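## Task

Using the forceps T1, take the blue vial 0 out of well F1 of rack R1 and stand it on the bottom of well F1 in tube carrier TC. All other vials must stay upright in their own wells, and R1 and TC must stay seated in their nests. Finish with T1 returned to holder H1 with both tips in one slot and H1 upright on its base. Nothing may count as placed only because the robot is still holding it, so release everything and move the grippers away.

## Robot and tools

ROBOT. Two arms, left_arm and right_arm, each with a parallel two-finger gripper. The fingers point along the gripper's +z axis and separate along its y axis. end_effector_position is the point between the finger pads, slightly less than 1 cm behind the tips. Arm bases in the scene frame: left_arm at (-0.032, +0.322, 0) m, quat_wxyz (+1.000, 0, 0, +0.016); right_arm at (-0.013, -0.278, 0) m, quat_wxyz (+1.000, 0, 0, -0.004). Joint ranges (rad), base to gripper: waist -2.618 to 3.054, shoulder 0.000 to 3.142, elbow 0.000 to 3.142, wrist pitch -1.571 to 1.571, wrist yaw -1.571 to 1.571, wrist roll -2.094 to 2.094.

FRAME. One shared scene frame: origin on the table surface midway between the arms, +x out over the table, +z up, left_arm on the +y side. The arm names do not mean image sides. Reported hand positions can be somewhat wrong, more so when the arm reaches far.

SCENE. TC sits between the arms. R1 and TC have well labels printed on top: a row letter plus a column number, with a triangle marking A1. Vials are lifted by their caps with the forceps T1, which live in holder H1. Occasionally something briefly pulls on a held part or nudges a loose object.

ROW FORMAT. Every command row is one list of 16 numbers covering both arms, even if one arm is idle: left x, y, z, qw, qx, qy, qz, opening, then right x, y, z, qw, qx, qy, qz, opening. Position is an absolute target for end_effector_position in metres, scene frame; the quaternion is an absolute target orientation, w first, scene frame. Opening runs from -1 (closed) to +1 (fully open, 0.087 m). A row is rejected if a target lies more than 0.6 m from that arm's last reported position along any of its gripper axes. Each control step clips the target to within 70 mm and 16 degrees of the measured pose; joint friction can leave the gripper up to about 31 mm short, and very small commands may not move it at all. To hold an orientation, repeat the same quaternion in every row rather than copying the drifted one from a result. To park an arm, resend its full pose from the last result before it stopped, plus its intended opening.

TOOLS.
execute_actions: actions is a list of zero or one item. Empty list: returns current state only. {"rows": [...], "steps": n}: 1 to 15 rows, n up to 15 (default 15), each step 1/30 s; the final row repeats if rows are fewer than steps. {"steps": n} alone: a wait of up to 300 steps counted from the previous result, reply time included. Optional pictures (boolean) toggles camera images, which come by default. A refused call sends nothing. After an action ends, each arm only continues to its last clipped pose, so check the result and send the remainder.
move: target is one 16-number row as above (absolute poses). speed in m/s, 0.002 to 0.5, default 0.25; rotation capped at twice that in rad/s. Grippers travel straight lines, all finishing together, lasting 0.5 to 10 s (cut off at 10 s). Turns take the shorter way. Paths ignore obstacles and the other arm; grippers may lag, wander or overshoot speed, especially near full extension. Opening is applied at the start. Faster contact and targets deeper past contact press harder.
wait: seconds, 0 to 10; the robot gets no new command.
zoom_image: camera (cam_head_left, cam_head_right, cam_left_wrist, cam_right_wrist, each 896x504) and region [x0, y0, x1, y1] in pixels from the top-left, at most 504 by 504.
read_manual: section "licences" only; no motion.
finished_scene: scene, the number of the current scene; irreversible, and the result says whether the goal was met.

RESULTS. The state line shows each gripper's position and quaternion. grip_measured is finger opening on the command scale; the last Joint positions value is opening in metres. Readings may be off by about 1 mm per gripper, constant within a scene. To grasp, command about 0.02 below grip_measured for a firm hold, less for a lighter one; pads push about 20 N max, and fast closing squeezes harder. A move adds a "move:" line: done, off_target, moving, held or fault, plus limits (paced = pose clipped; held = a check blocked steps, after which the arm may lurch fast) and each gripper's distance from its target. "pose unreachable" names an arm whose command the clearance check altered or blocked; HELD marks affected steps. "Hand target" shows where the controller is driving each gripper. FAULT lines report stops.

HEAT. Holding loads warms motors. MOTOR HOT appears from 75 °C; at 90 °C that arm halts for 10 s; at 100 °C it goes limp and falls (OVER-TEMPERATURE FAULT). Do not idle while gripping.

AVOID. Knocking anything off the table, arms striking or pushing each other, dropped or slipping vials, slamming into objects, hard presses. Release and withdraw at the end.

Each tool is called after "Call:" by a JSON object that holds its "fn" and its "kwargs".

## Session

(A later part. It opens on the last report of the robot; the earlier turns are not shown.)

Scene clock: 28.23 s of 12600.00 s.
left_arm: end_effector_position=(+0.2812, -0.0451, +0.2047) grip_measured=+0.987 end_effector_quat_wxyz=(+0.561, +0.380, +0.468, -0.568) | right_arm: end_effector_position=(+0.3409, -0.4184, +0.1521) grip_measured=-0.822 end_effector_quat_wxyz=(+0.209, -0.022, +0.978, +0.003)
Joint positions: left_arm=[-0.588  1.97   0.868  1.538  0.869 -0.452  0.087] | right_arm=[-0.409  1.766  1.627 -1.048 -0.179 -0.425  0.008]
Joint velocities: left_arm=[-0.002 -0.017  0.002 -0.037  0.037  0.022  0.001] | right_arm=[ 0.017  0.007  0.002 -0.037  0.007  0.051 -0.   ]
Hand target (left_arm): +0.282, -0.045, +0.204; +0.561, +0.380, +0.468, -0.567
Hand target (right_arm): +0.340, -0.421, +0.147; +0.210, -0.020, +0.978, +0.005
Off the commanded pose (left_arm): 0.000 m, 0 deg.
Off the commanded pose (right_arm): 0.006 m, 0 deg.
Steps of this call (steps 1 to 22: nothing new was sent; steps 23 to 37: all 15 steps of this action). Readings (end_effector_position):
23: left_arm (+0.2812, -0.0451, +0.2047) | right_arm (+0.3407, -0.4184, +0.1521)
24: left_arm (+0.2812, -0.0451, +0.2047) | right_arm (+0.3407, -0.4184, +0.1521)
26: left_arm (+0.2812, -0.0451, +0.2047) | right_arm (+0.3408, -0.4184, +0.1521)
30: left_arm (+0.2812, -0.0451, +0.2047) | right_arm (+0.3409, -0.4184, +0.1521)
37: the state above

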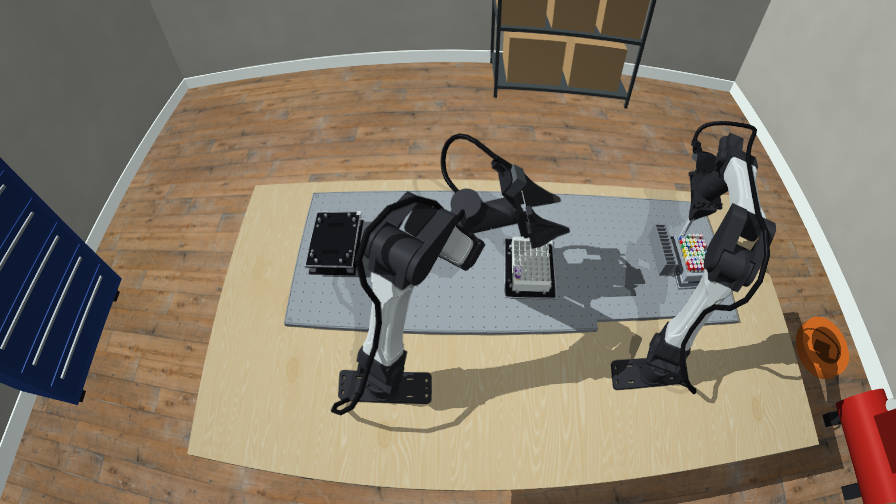

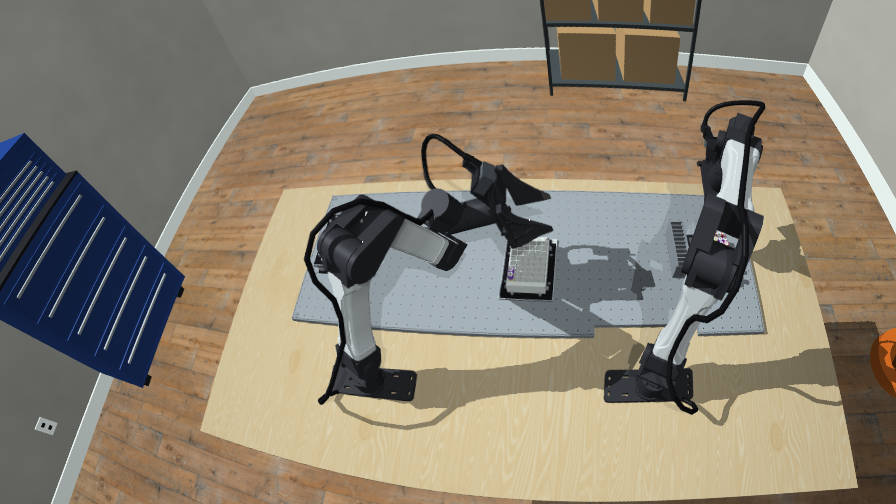

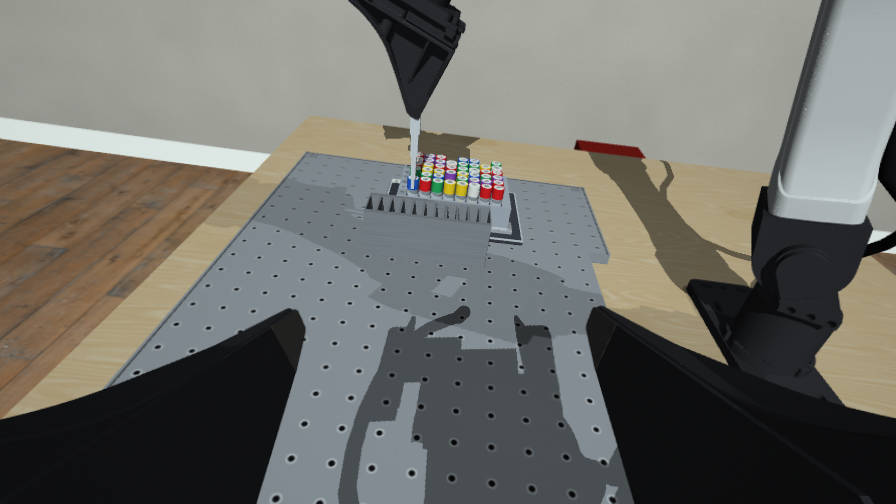

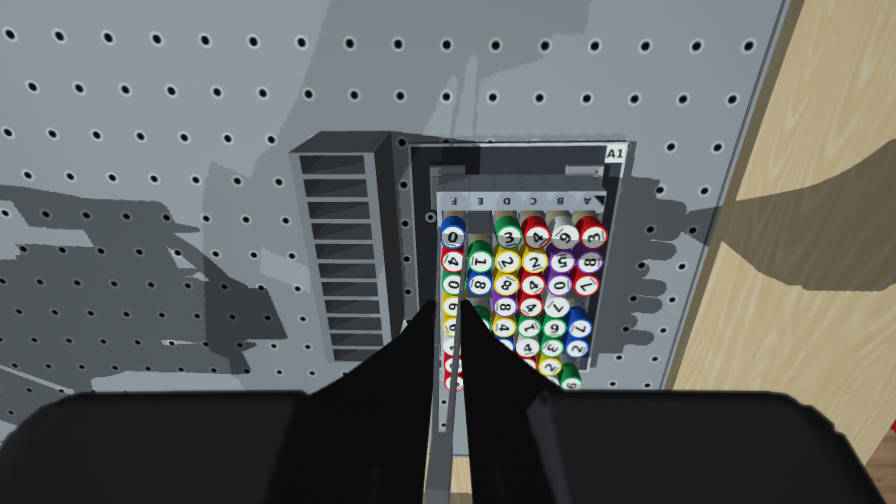

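Call:
{"fn": "execute_actions", "kwargs": {"actions": [{"rows":[[0.2815,-0.0452,0.2045,0.561,0.38,0.468,-0.567,1,0.34,-0.421,0.147,0.21,-0.02,0.977,0.005,-0.842]],"steps":8}], "pictures": false}}

Call:
{"fn": "execute_actions", "kwargs": {"actions": [{"rows":[[0.2815,-0.0452,0.2045,0.561,0.38,0.468,-0.567,1,0.349,-0.422,0.172,0.223,-0.02,0.975,0.002,-0.842]]}], "pictures": false}}

Call:
{"fn": "execute_actions", "kwargs": {"actions": [{"rows":[[0.2815,-0.0452,0.2045,0.561,0.38,0.468,-0.567,1,0.347,-0.422,0.192,0.22,-0.02,0.975,0.002,-0.842]]}], "pictures": false}}

Call:
{"fn": "move", "kwargs": {"target": [0.2815,-0.0452,0.2045,0.561,0.38,0.468,-0.567,1,0.345,-0.42,0.235,0.215,-0.02,0.976,0.004,-0.842], "speed": 0.05}}

Call:
{"fn": "zoom_image", "kwargs": {"camera": "cam_left_wrist", "region": [340,40,520,220]}}

Scene clock: 30.90 s of 12600.00 s.
left_arm: end_effector_position=(+0.2812, -0.0451, +0.2047) grip_measured=+0.987 end_effector_quat_wxyz=(+0.561, +0.380, +0.468, -0.568) | right_arm: end_effector_position=(+0.3411, -0.4185, +0.1522) grip_measured=-0.835 end_effector_quat_wxyz=(+0.210, -0.022, +0.978, +0.002)
Joint positions: left_arm=[-0.588  1.97   0.868  1.538  0.869 -0.452  0.087] | right_arm=[-0.409  1.766  1.627 -1.047 -0.179 -0.425  0.007]
Joint velocities: left_arm=[ 0.002  0.002 -0.007  0.022 -0.066 -0.007 -0.001] | right_arm=[-0.002 -0.002 -0.002  0.022 -0.007  0.007 -0.   ]
Hand target (left_arm): +0.282, -0.045, +0.205; +0.561, +0.380, +0.468, -0.567
Hand target (right_arm): +0.340, -0.421, +0.147; +0.210, -0.020, +0.978, +0.005
Off the commanded pose (left_arm): 0.000 m, 0 deg.
Off the commanded pose (right_arm): 0.006 m, 0 deg.
Steps of this call (steps 1 to 72: nothing new was sent; steps 73 to 80: all 8 steps of this action). Readings (end_effector_position):
73: left_arm (+0.2812, -0.0451, +0.2047) | right_arm (+0.3409, -0.4184, +0.1521)
74: left_arm (+0.2812, -0.0451, +0.2047) | right_arm (+0.3410, -0.4185, +0.1522)
76: left_arm (+0.2812, -0.0451, +0.2047) | right_arm (+0.3410, -0.4185, +0.1522)
80: the state above

Scene clock: 31.40 s of 12600.00 s.
left_arm: end_effector_position=(+0.2812, -0.0451, +0.2047) grip_measured=+0.987 end_effector_quat_wxyz=(+0.561, +0.380, +0.468, -0.568) | right_arm: end_effector_position=(+0.3437, -0.4197, +0.1662) grip_measured=-0.835 end_effector_quat_wxyz=(+0.214, -0.022, +0.977, +0.000)
Joint positions: left_arm=[-0.588  1.97   0.868  1.538  0.869 -0.452  0.087] | right_arm=[-0.409  1.775  1.691 -1.092 -0.179 -0.425  0.007]
Joint velocities: left_arm=[ 0.002  0.002 -0.002  0.066  0.037 -0.022  0.   ] | right_arm=[-0.007  0.002  0.012 -0.066  0.037 -0.081 -0.001]
Hand target (left_arm): +0.282, -0.045, +0.204; +0.561, +0.380, +0.468, -0.567
Hand target (right_arm): +0.349, -0.422, +0.172; +0.223, -0.020, +0.975, +0.002
Off the commanded pose (left_arm): 0.000 m, 0 deg.
Off the commanded pose (right_arm): 0.008 m, 1 deg.
Steps of this call (steps 1 to 15: all 15 steps of this action). Readings (end_effector_position):
1: left_arm (+0.2812, -0.0451, +0.2047) | right_arm (+0.3409, -0.4185, +0.1537)
2: left_arm (+0.2812, -0.0451, +0.2047) | right_arm (+0.3422, -0.4190, +0.1563)
4: left_arm (+0.2812, -0.0451, +0.2047) | right_arm (+0.3448, -0.4202, +0.1627)
8: left_arm (+0.2812, -0.0451, +0.2047) | right_arm (+0.3440, -0.4198, +0.1658)
15: the state above

Scene clock: 31.90 s of 12600.00 s.
left_arm: end_effector_position=(+0.2812, -0.0451, +0.2047) grip_measured=+0.987 end_effector_quat_wxyz=(+0.561, +0.380, +0.468, -0.568) | right_arm: end_effector_position=(+0.3453, -0.4203, +0.1891) grip_measured=-0.836 end_effector_quat_wxyz=(+0.219, -0.023, +0.975, -0.002)
Joint positions: left_arm=[-0.588  1.97   0.868  1.538  0.869 -0.452  0.087] | right_arm=[-0.409  1.788  1.797 -1.173 -0.18  -0.425  0.007]
Joint velocities: left_arm=[-0.002  0.007  0.012 -0.022 -0.022  0.022 -0.   ] | right_arm=[-0.007 -0.022 -0.017 -0.007  0.051  0.022  0.001]
Hand target (left_arm): +0.282, -0.045, +0.204; +0.561, +0.380, +0.468, -0.567
Hand target (right_arm): +0.347, -0.422, +0.192; +0.220, -0.020, +0.975, +0.002
Off the commanded pose (left_arm): 0.000 m, 0 deg.
Off the commanded pose (right_arm): 0.004 m, 1 deg.
Steps of this call (steps 1 to 15: all 15 steps of this action). Readings (end_effector_position):
1: left_arm (+0.2812, -0.0451, +0.2047) | right_arm (+0.3430, -0.4194, +0.1684)
2: left_arm (+0.2812, -0.0451, +0.2047) | right_arm (+0.3440, -0.4198, +0.1722)
4: left_arm (+0.2812, -0.0451, +0.2047) | right_arm (+0.3475, -0.4214, +0.1820)
8: left_arm (+0.2812, -0.0451, +0.2047) | right_arm (+0.3494, -0.4221, +0.1902)
15: the state above

Scene clock: 33.60 s of 12600.00 s.
left_arm: end_effector_position=(+0.2812, -0.0451, +0.2047) grip_measured=+0.987 end_effector_quat_wxyz=(+0.561, +0.380, +0.468, -0.568) | right_arm: end_effector_position=(+0.3424, -0.4191, +0.2314) grip_measured=-0.836 end_effector_quat_wxyz=(+0.212, -0.022, +0.977, +0.001)
Joint positions: left_arm=[-0.588  1.97   0.868  1.538  0.869 -0.452  0.087] | right_arm=[-0.409  1.86   2.072 -1.392 -0.18  -0.425  0.007]
Joint velocities: left_arm=[-0.002  0.007 -0.002 -0.051  0.037  0.051 -0.   ] | right_arm=[ 0.007  0.002 -0.017 -0.022  0.007 -0.066  0.001]
Hand target (left_arm): +0.282, -0.045, +0.204; +0.561, +0.380, +0.468, -0.567
Hand target (right_arm): +0.344, -0.420, +0.235; +0.216, -0.020, +0.976, +0.004
Off the commanded pose (left_arm): 0.000 m, 0 deg.
Off the commanded pose (right_arm): 0.005 m, 0 deg.
move: done

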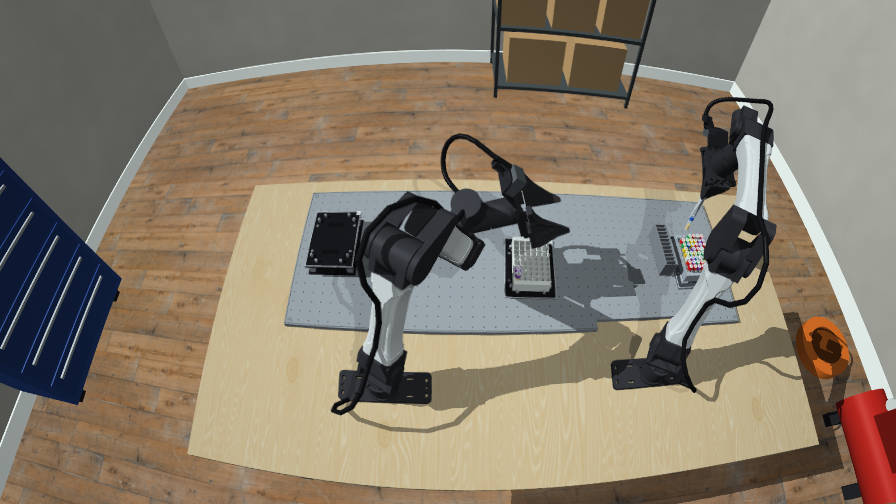

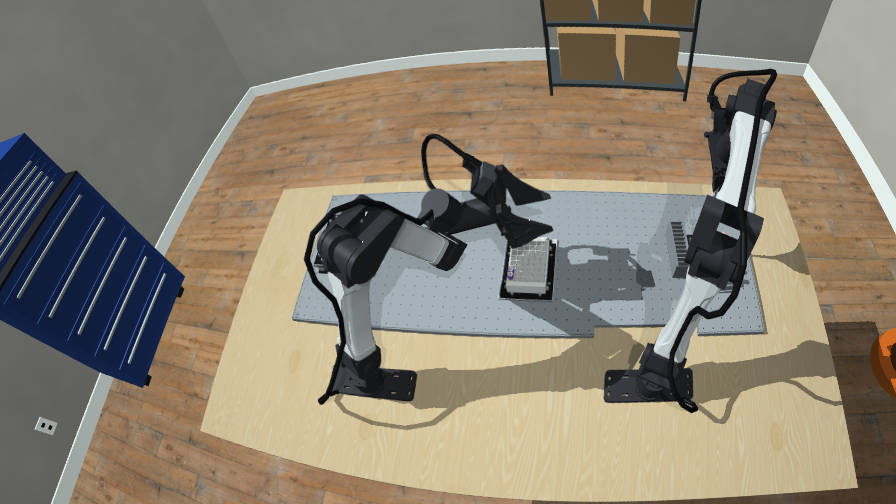

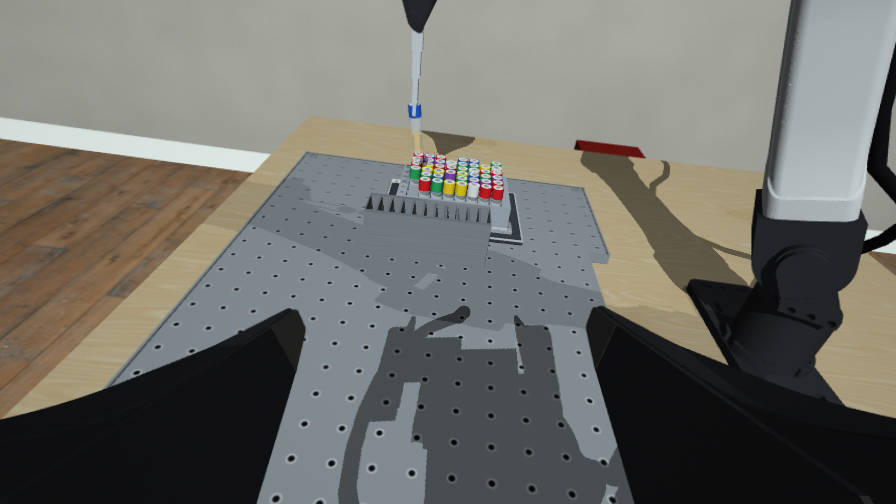

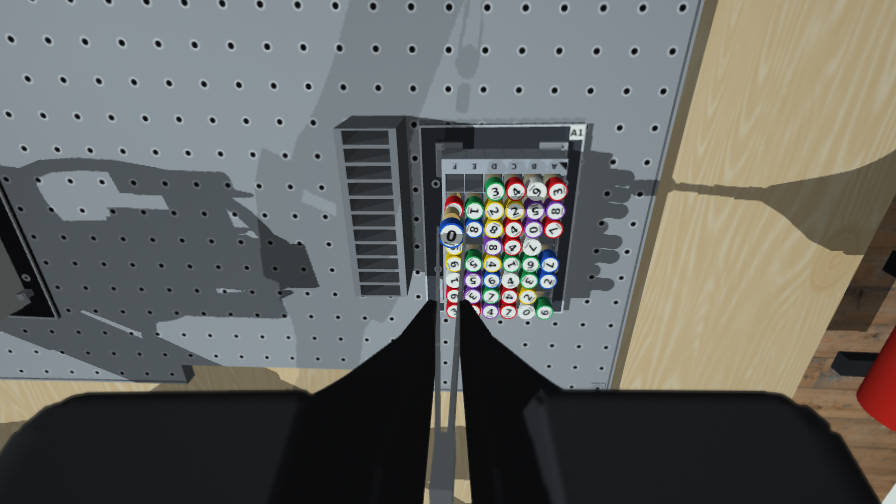

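Region (340, 40, 520, 220) of cam_left_wrist's 896x504 image, scaled by 2.800, with more detail than that image has.

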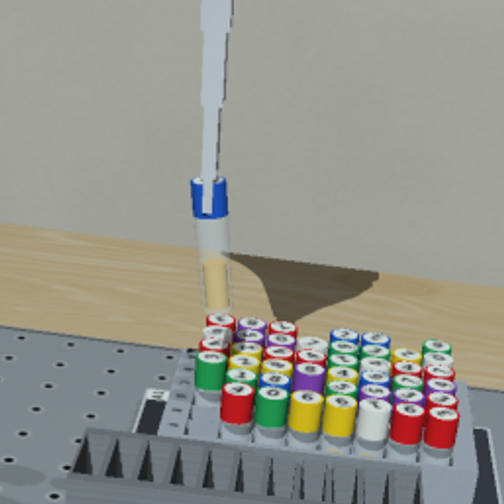

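Call:
{"fn": "move", "kwargs": {"target": [0.2651,0.197,0.1576,0.589,0.367,0.578,-0.43,1,0.30,0.0,0.21,0.24,0,0.971,0,-0.842], "speed": 0.12}}

Call:
{"fn": "zoom_image", "kwargs": {"camera": "cam_right_wrist", "region": [350,110,550,310]}}

Scene clock: 38.37 s of 12600.00 s.
left_arm: end_effector_position=(+0.2724, +0.1957, +0.1575) grip_measured=+0.987 end_effector_quat_wxyz=(+0.588, +0.368, +0.577, -0.431) | right_arm: end_effector_position=(+0.2944, +0.0013, +0.2067) grip_measured=-0.836 end_effector_quat_wxyz=(+0.238, +0.000, +0.971, +0.017)
Joint positions: left_arm=[ 0.135  1.639  0.406  1.538  1.359 -0.364  0.087] | right_arm=[ 0.811  1.95   2.082 -1.333  0.316  0.745  0.007]
Joint velocities: left_arm=[-0.002  0.002 -0.027 -0.007 -0.022  0.081 -0.001] | right_arm=[-0.007  0.007  0.007 -0.081 -0.007 -0.007 -0.001]
Hand target (left_arm): +0.266, +0.197, +0.156; +0.588, +0.369, +0.577, -0.429
Hand target (right_arm): +0.296, +0.003, +0.211; +0.244, +0.003, +0.970, +0.015
Off the commanded pose (left_arm): 0.007 m, 0 deg.
Off the commanded pose (right_arm): 0.007 m, 2 deg.
move: done

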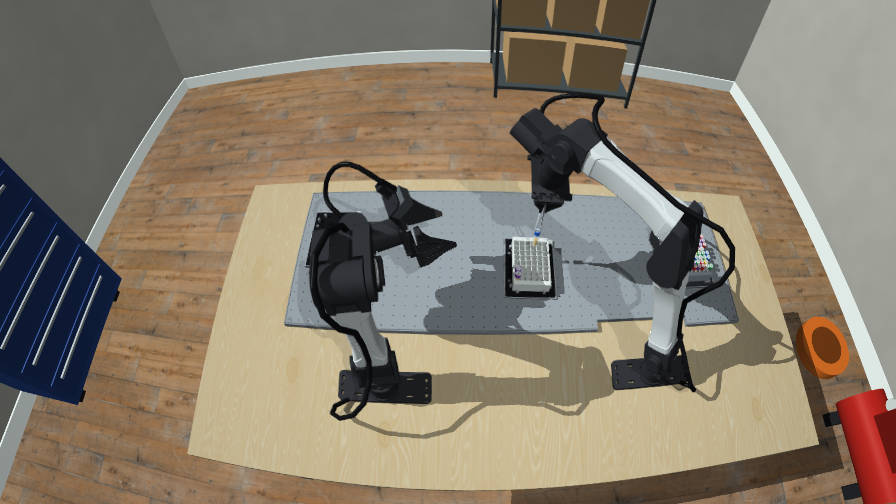

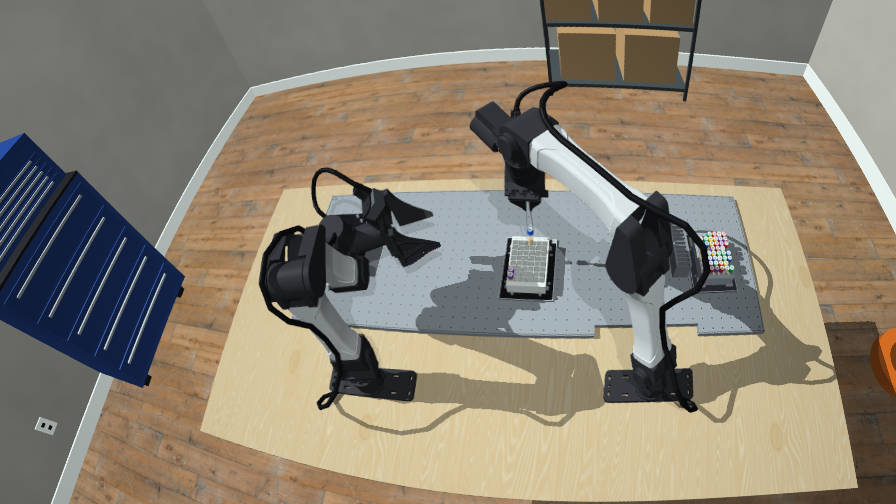

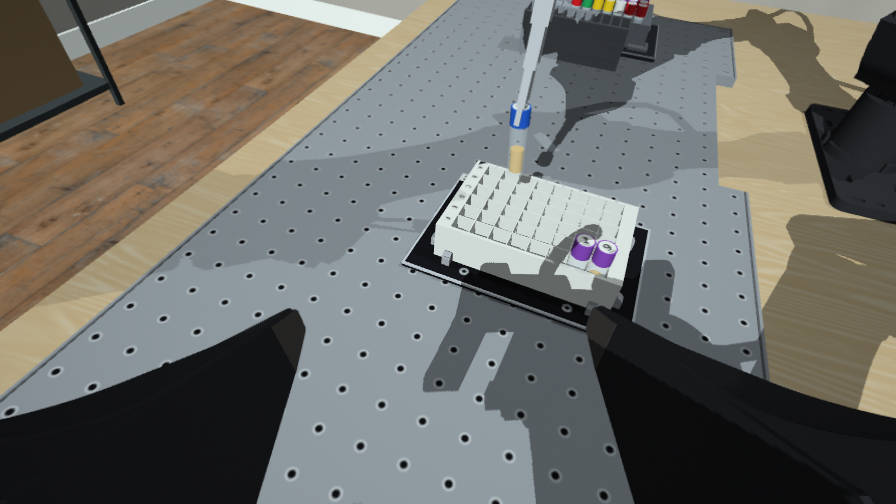

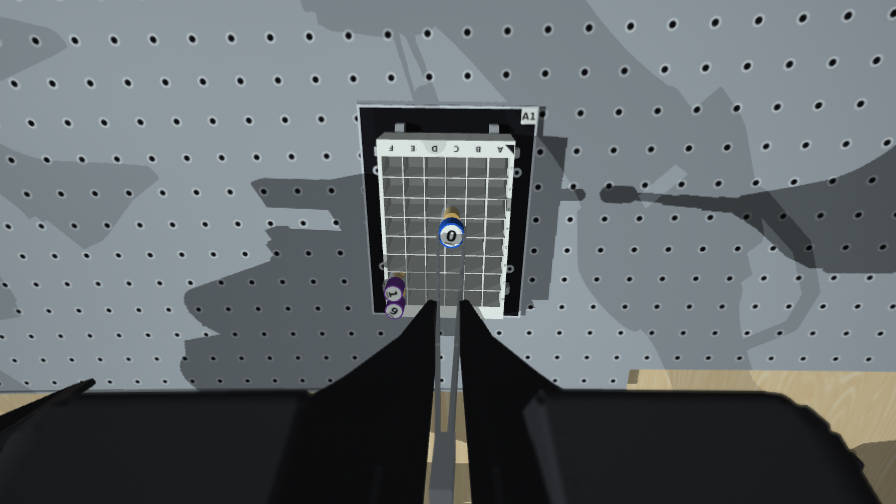

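Region (350, 110, 550, 310) of cam_right_wrist's 896x504 image, scaled by 2.520, with more detail than that image has.

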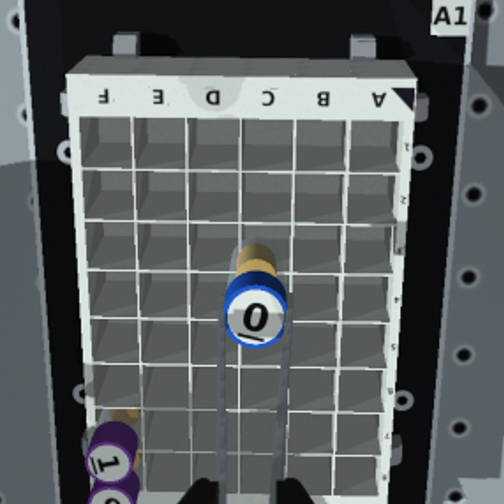

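Call:
{"fn": "move", "kwargs": {"target": [0.2724,0.1957,0.1575,0.588,0.368,0.577,-0.431,1,0.318,0.041,0.203,0.25,0,0.968,0.012,-0.842], "speed": 0.05}}

Call:
{"fn": "zoom_image", "kwargs": {"camera": "cam_right_wrist", "region": [370,150,530,310]}}

Call:
{"fn": "zoom_image", "kwargs": {"camera": "cam_left_wrist", "region": [400,90,580,270]}}

Scene clock: 41.07 s of 12600.00 s.
left_arm: end_effector_position=(+0.2722, +0.1956, +0.1574) grip_measured=+0.987 end_effector_quat_wxyz=(+0.587, +0.369, +0.577, -0.432) | right_arm: end_effector_position=(+0.3182, +0.0383, +0.2000) grip_measured=-0.836 end_effector_quat_wxyz=(+0.245, +0.000, +0.969, +0.014)
Joint positions: left_arm=[ 0.135  1.639  0.406  1.538  1.36  -0.364  0.087] | right_arm=[ 0.837  2.17   2.388 -1.421  0.339  0.766  0.007]
Joint velocities: left_arm=[-0.007  0.002 -0.017  0.037 -0.022 -0.095  0.001] | right_arm=[-0.022  0.012 -0.002 -0.037  0.051 -0.051  0.   ]
Hand target (left_arm): +0.272, +0.196, +0.157; +0.588, +0.368, +0.577, -0.431
Hand target (right_arm): +0.317, +0.041, +0.203; +0.250, +0.000, +0.968, +0.013
Off the commanded pose (left_arm): 0.000 m, 0 deg.
Off the commanded pose (right_arm): 0.004 m, 1 deg.
move: done

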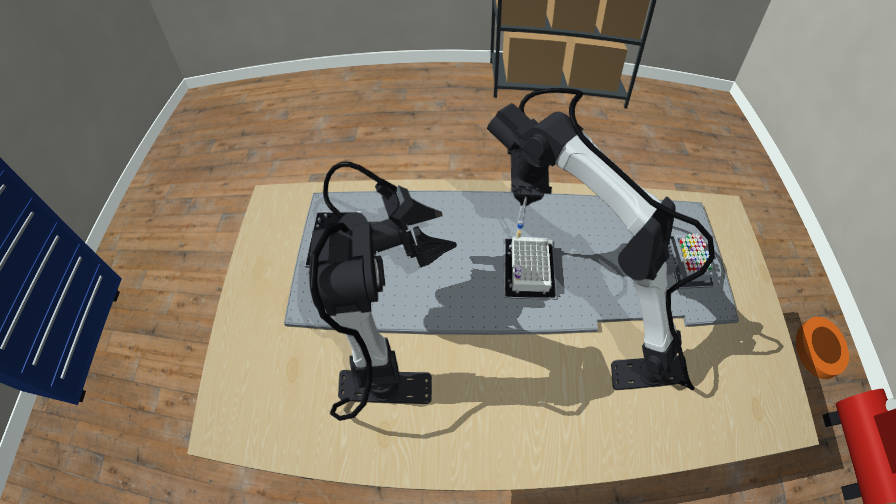

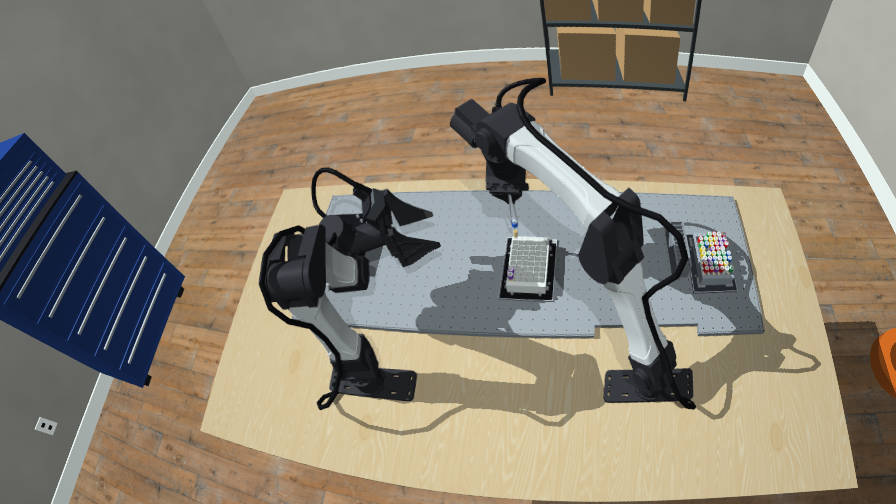

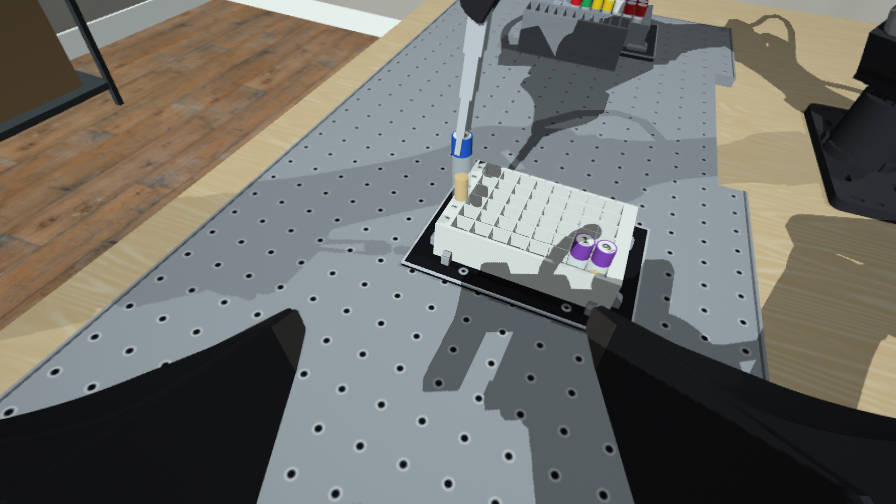

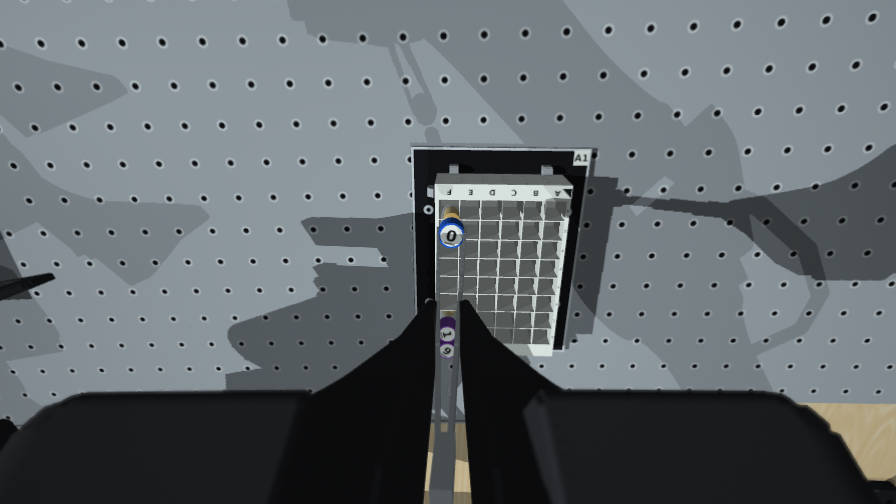

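Region (370, 150, 530, 310) of cam_right_wrist's 896x504 image, scaled by 3.150, with more detail than that image has.

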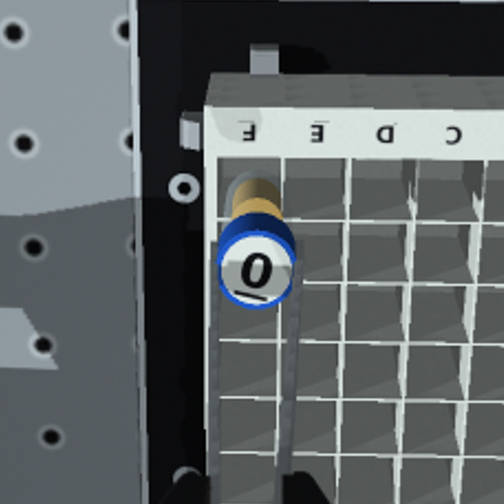

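Region (400, 90, 580, 270) of cam_left_wrist's 896x504 image, scaled by 2.800, with more detail than that image has.

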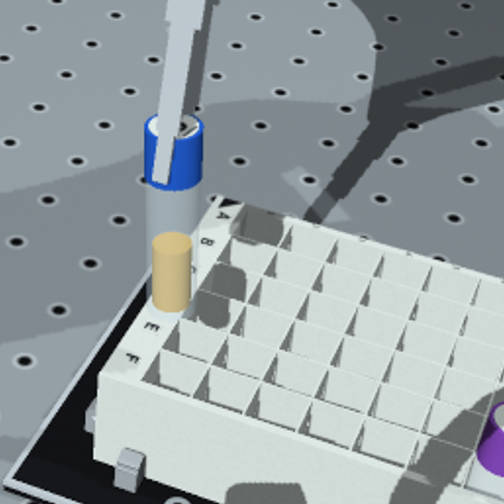

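Need about −3 mm x, +1 y.

Call:
{"fn": "execute_actions", "kwargs": {"actions": [{"rows":[[0.2724,0.1957,0.1575,0.588,0.368,0.577,-0.431,1,0.313,0.041,0.188,0.245,0,0.969,0.012,-0.842]]}]}}

Call:
{"fn": "zoom_image", "kwargs": {"camera": "cam_right_wrist", "region": [370,150,530,310]}}

Call:
{"fn": "zoom_image", "kwargs": {"camera": "cam_left_wrist", "region": [400,90,580,270]}}

Scene clock: 42.40 s of 12600.00 s.
left_arm: end_effector_position=(+0.2722, +0.1956, +0.1574) grip_measured=+0.987 end_effector_quat_wxyz=(+0.587, +0.369, +0.577, -0.432) | right_arm: end_effector_position=(+0.3163, +0.0365, +0.1834) grip_measured=-0.836 end_effector_quat_wxyz=(+0.235, +0.001, +0.972, +0.004)
Joint positions: left_arm=[ 0.135  1.639  0.406  1.538  1.36  -0.364  0.087] | right_arm=[ 0.837  2.156  2.301 -1.377  0.339  0.773  0.007]
Joint velocities: left_arm=[-0.002 -0.012 -0.002  0.022 -0.007 -0.037 -0.   ] | right_arm=[-0.007  0.002 -0.007  0.081 -0.051 -0.051 -0.001]
Hand target (left_arm): +0.272, +0.196, +0.157; +0.588, +0.368, +0.577, -0.431
Hand target (right_arm): +0.313, +0.041, +0.188; +0.244, -0.000, +0.970, +0.012
Off the commanded pose (left_arm): 0.000 m, 0 deg.
Off the commanded pose (right_arm): 0.007 m, 2 deg.
Steps of this call (steps 1 to 25: nothing new was sent; steps 26 to 40: all 15 steps of this action). Readings (end_effector_position):
26: left_arm (+0.2722, +0.1956, +0.1574) | right_arm (+0.3178, +0.0378, +0.1981)
27: left_arm (+0.2722, +0.1956, +0.1574) | right_arm (+0.3169, +0.0368, +0.1953)
29: left_arm (+0.2722, +0.1956, +0.1574) | right_arm (+0.3149, +0.0347, +0.1884)
33: left_arm (+0.2722, +0.1956, +0.1574) | right_arm (+0.3143, +0.0342, +0.1828)
40: the state above

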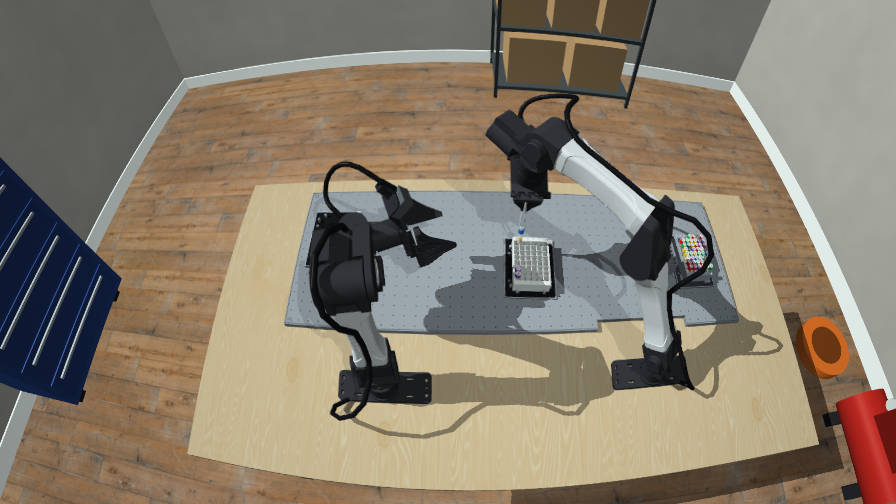

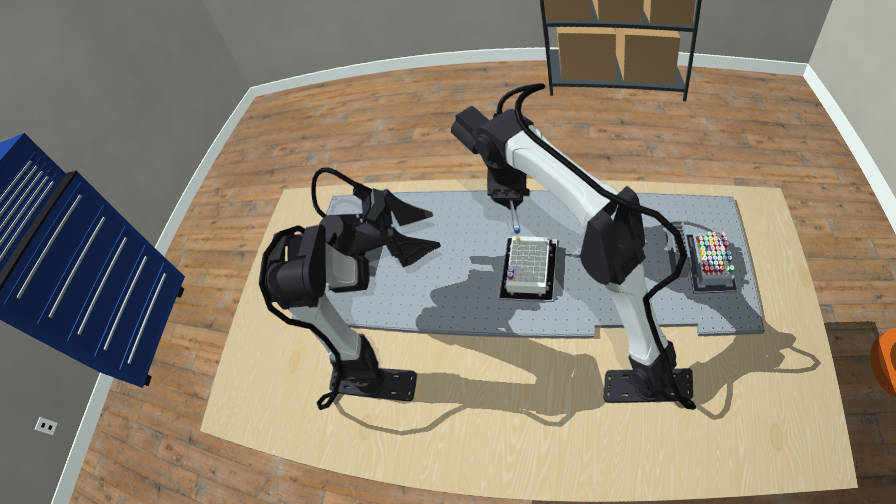

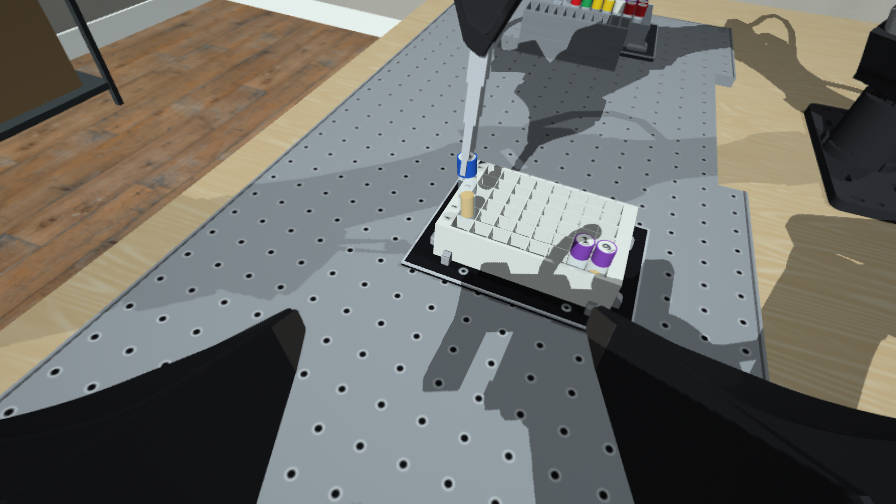

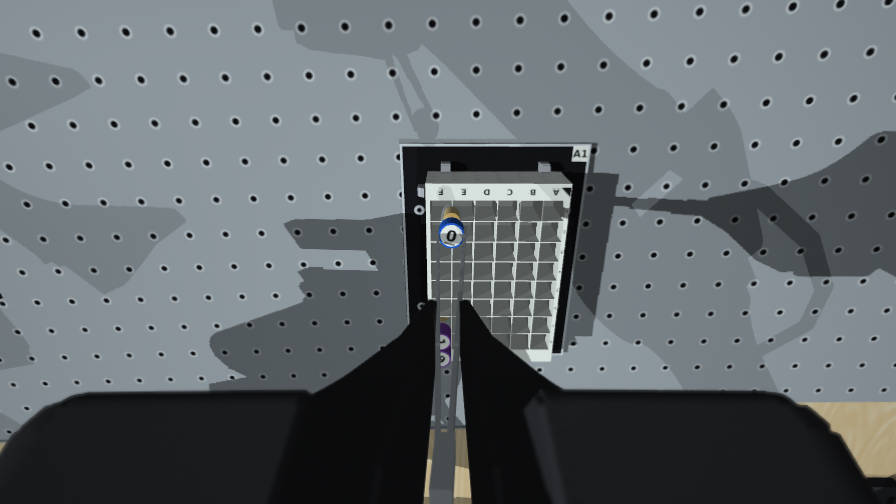

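Region (370, 150, 530, 310) of cam_right_wrist's 896x504 image, scaled by 3.150, with more detail than that image has.

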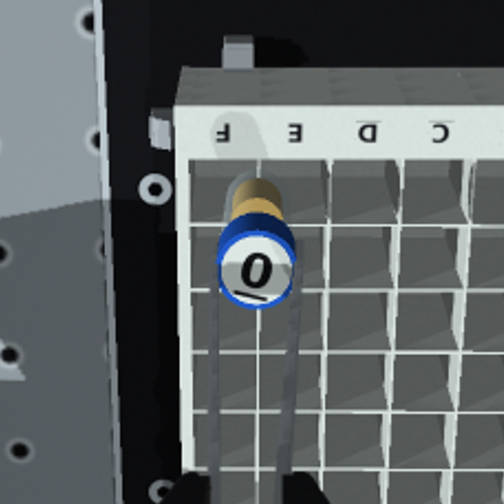

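Region (400, 90, 580, 270) of cam_left_wrist's 896x504 image, scaled by 2.800, with more detail than that image has.

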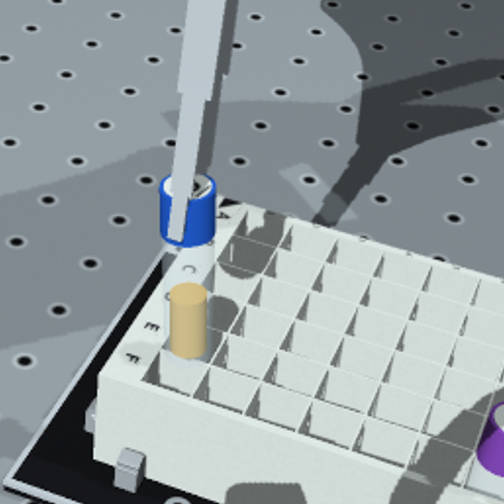

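Call:
{"fn": "execute_actions", "kwargs": {"actions": [{"rows":[[0.2724,0.1957,0.1575,0.588,0.368,0.577,-0.431,1,0.312,0.045,0.189,0.248,0,0.968,0.016,-0.842]]}]}}

Call:
{"fn": "zoom_image", "kwargs": {"camera": "cam_right_wrist", "region": [370,150,530,310]}}

Call:
{"fn": "zoom_image", "kwargs": {"camera": "cam_left_wrist", "region": [400,90,580,270]}}

Scene clock: 44.23 s of 12600.00 s.
left_arm: end_effector_position=(+0.2722, +0.1956, +0.1574) grip_measured=+0.987 end_effector_quat_wxyz=(+0.587, +0.369, +0.577, -0.432) | right_arm: end_effector_position=(+0.3134, +0.0427, +0.1839) grip_measured=-0.836 end_effector_quat_wxyz=(+0.238, -0.002, +0.971, +0.009)
Joint positions: left_arm=[ 0.135  1.639  0.406  1.538  1.36  -0.364  0.087] | right_arm=[ 0.851  2.156  2.301 -1.368  0.34   0.78   0.007]
Joint velocities: left_arm=[ 0.007 -0.007 -0.022 -0.022  0.007 -0.051  0.   ] | right_arm=[-0.007 -0.017  0.012 -0.022  0.007 -0.022 -0.   ]
Hand target (left_arm): +0.272, +0.196, +0.157; +0.588, +0.368, +0.577, -0.431
Hand target (right_arm): +0.312, +0.045, +0.189; +0.248, +0.000, +0.969, +0.016
Off the commanded pose (left_arm): 0.000 m, 0 deg.
Off the commanded pose (right_arm): 0.006 m, 1 deg.
Steps of this call (steps 1 to 40: nothing new was sent; steps 41 to 55: all 15 steps of this action). Readings (end_effector_position):
41: left_arm (+0.2722, +0.1956, +0.1574) | right_arm (+0.3165, +0.0374, +0.1836)
42: left_arm (+0.2722, +0.1956, +0.1574) | right_arm (+0.3162, +0.0382, +0.1836)
44: left_arm (+0.2722, +0.1956, +0.1574) | right_arm (+0.3148, +0.0403, +0.1837)
48: left_arm (+0.2722, +0.1956, +0.1574) | right_arm (+0.3133, +0.0425, +0.1838)
55: the state above

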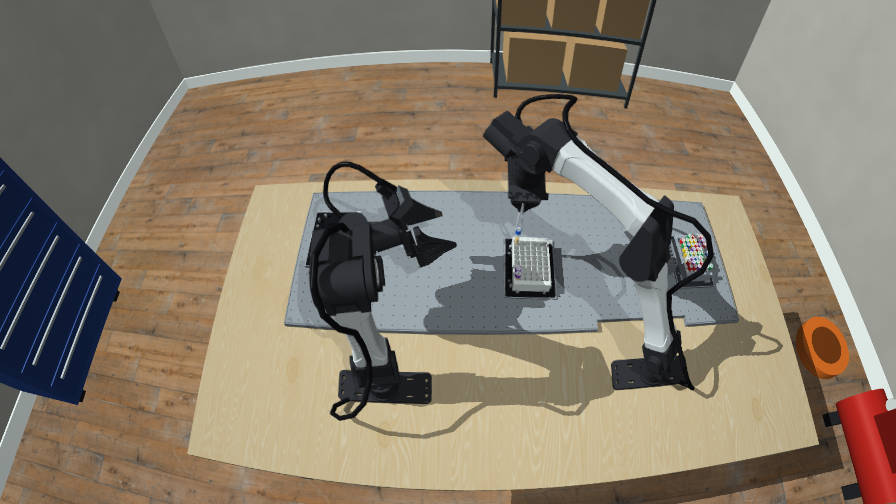

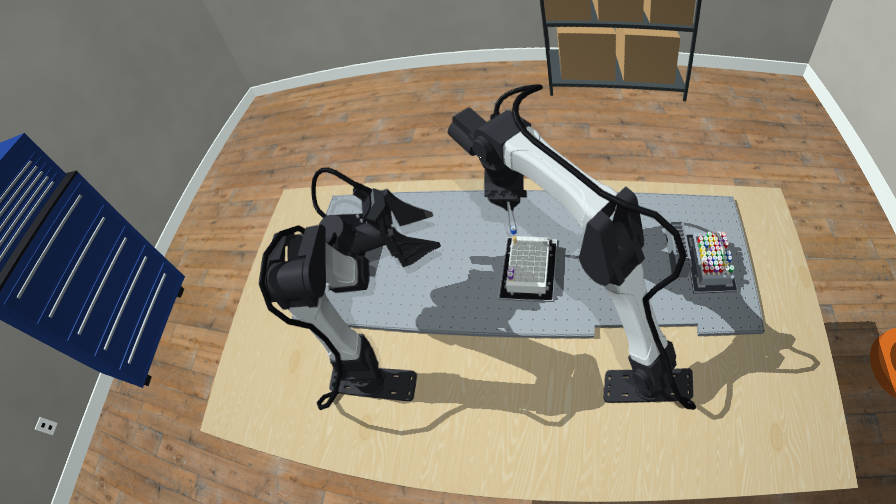

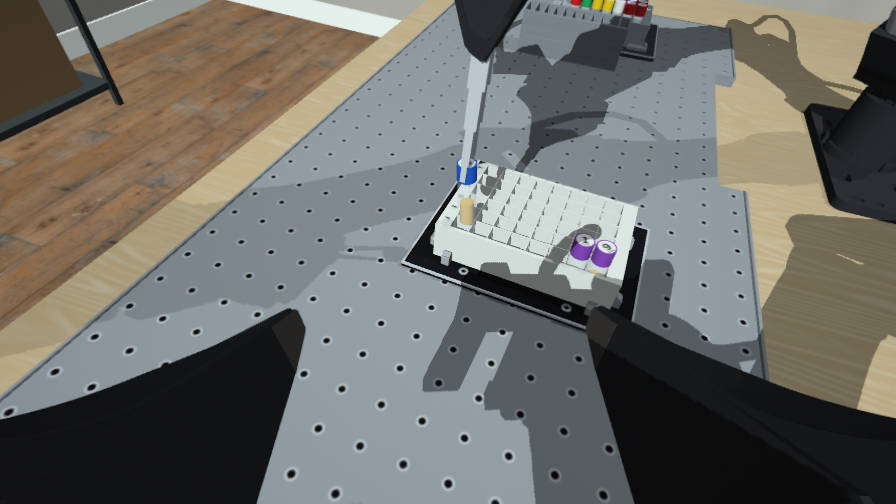

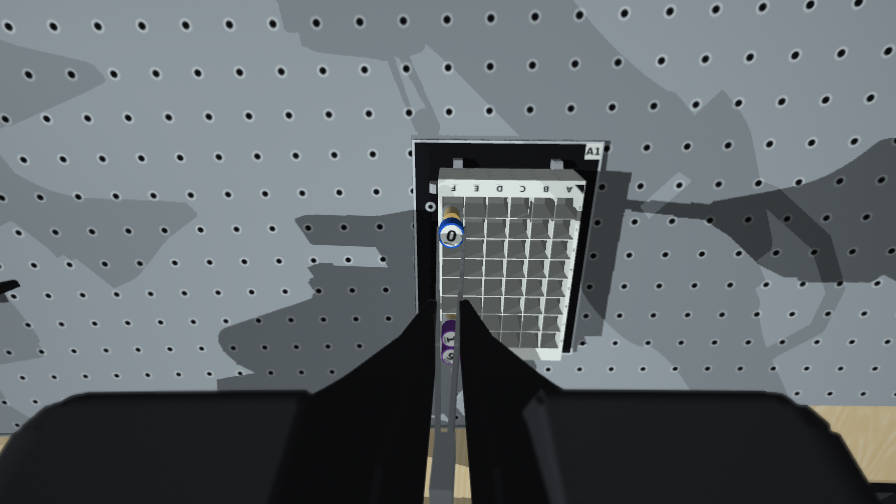

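Region (370, 150, 530, 310) of cam_right_wrist's 896x504 image, scaled by 3.150, with more detail than that image has.

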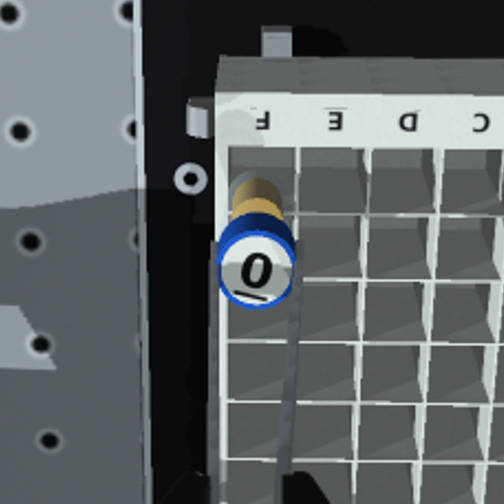

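Region (400, 90, 580, 270) of cam_left_wrist's 896x504 image, scaled by 2.800, with more detail than that image has.

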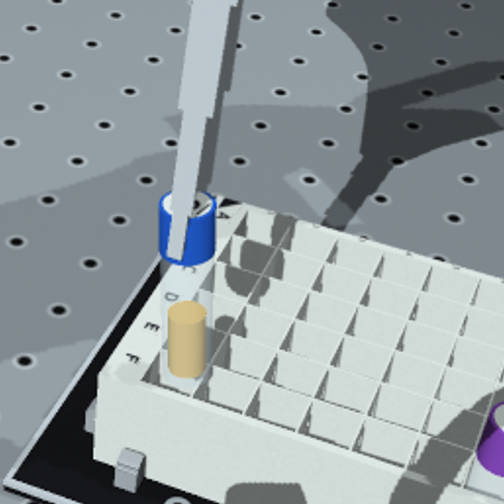

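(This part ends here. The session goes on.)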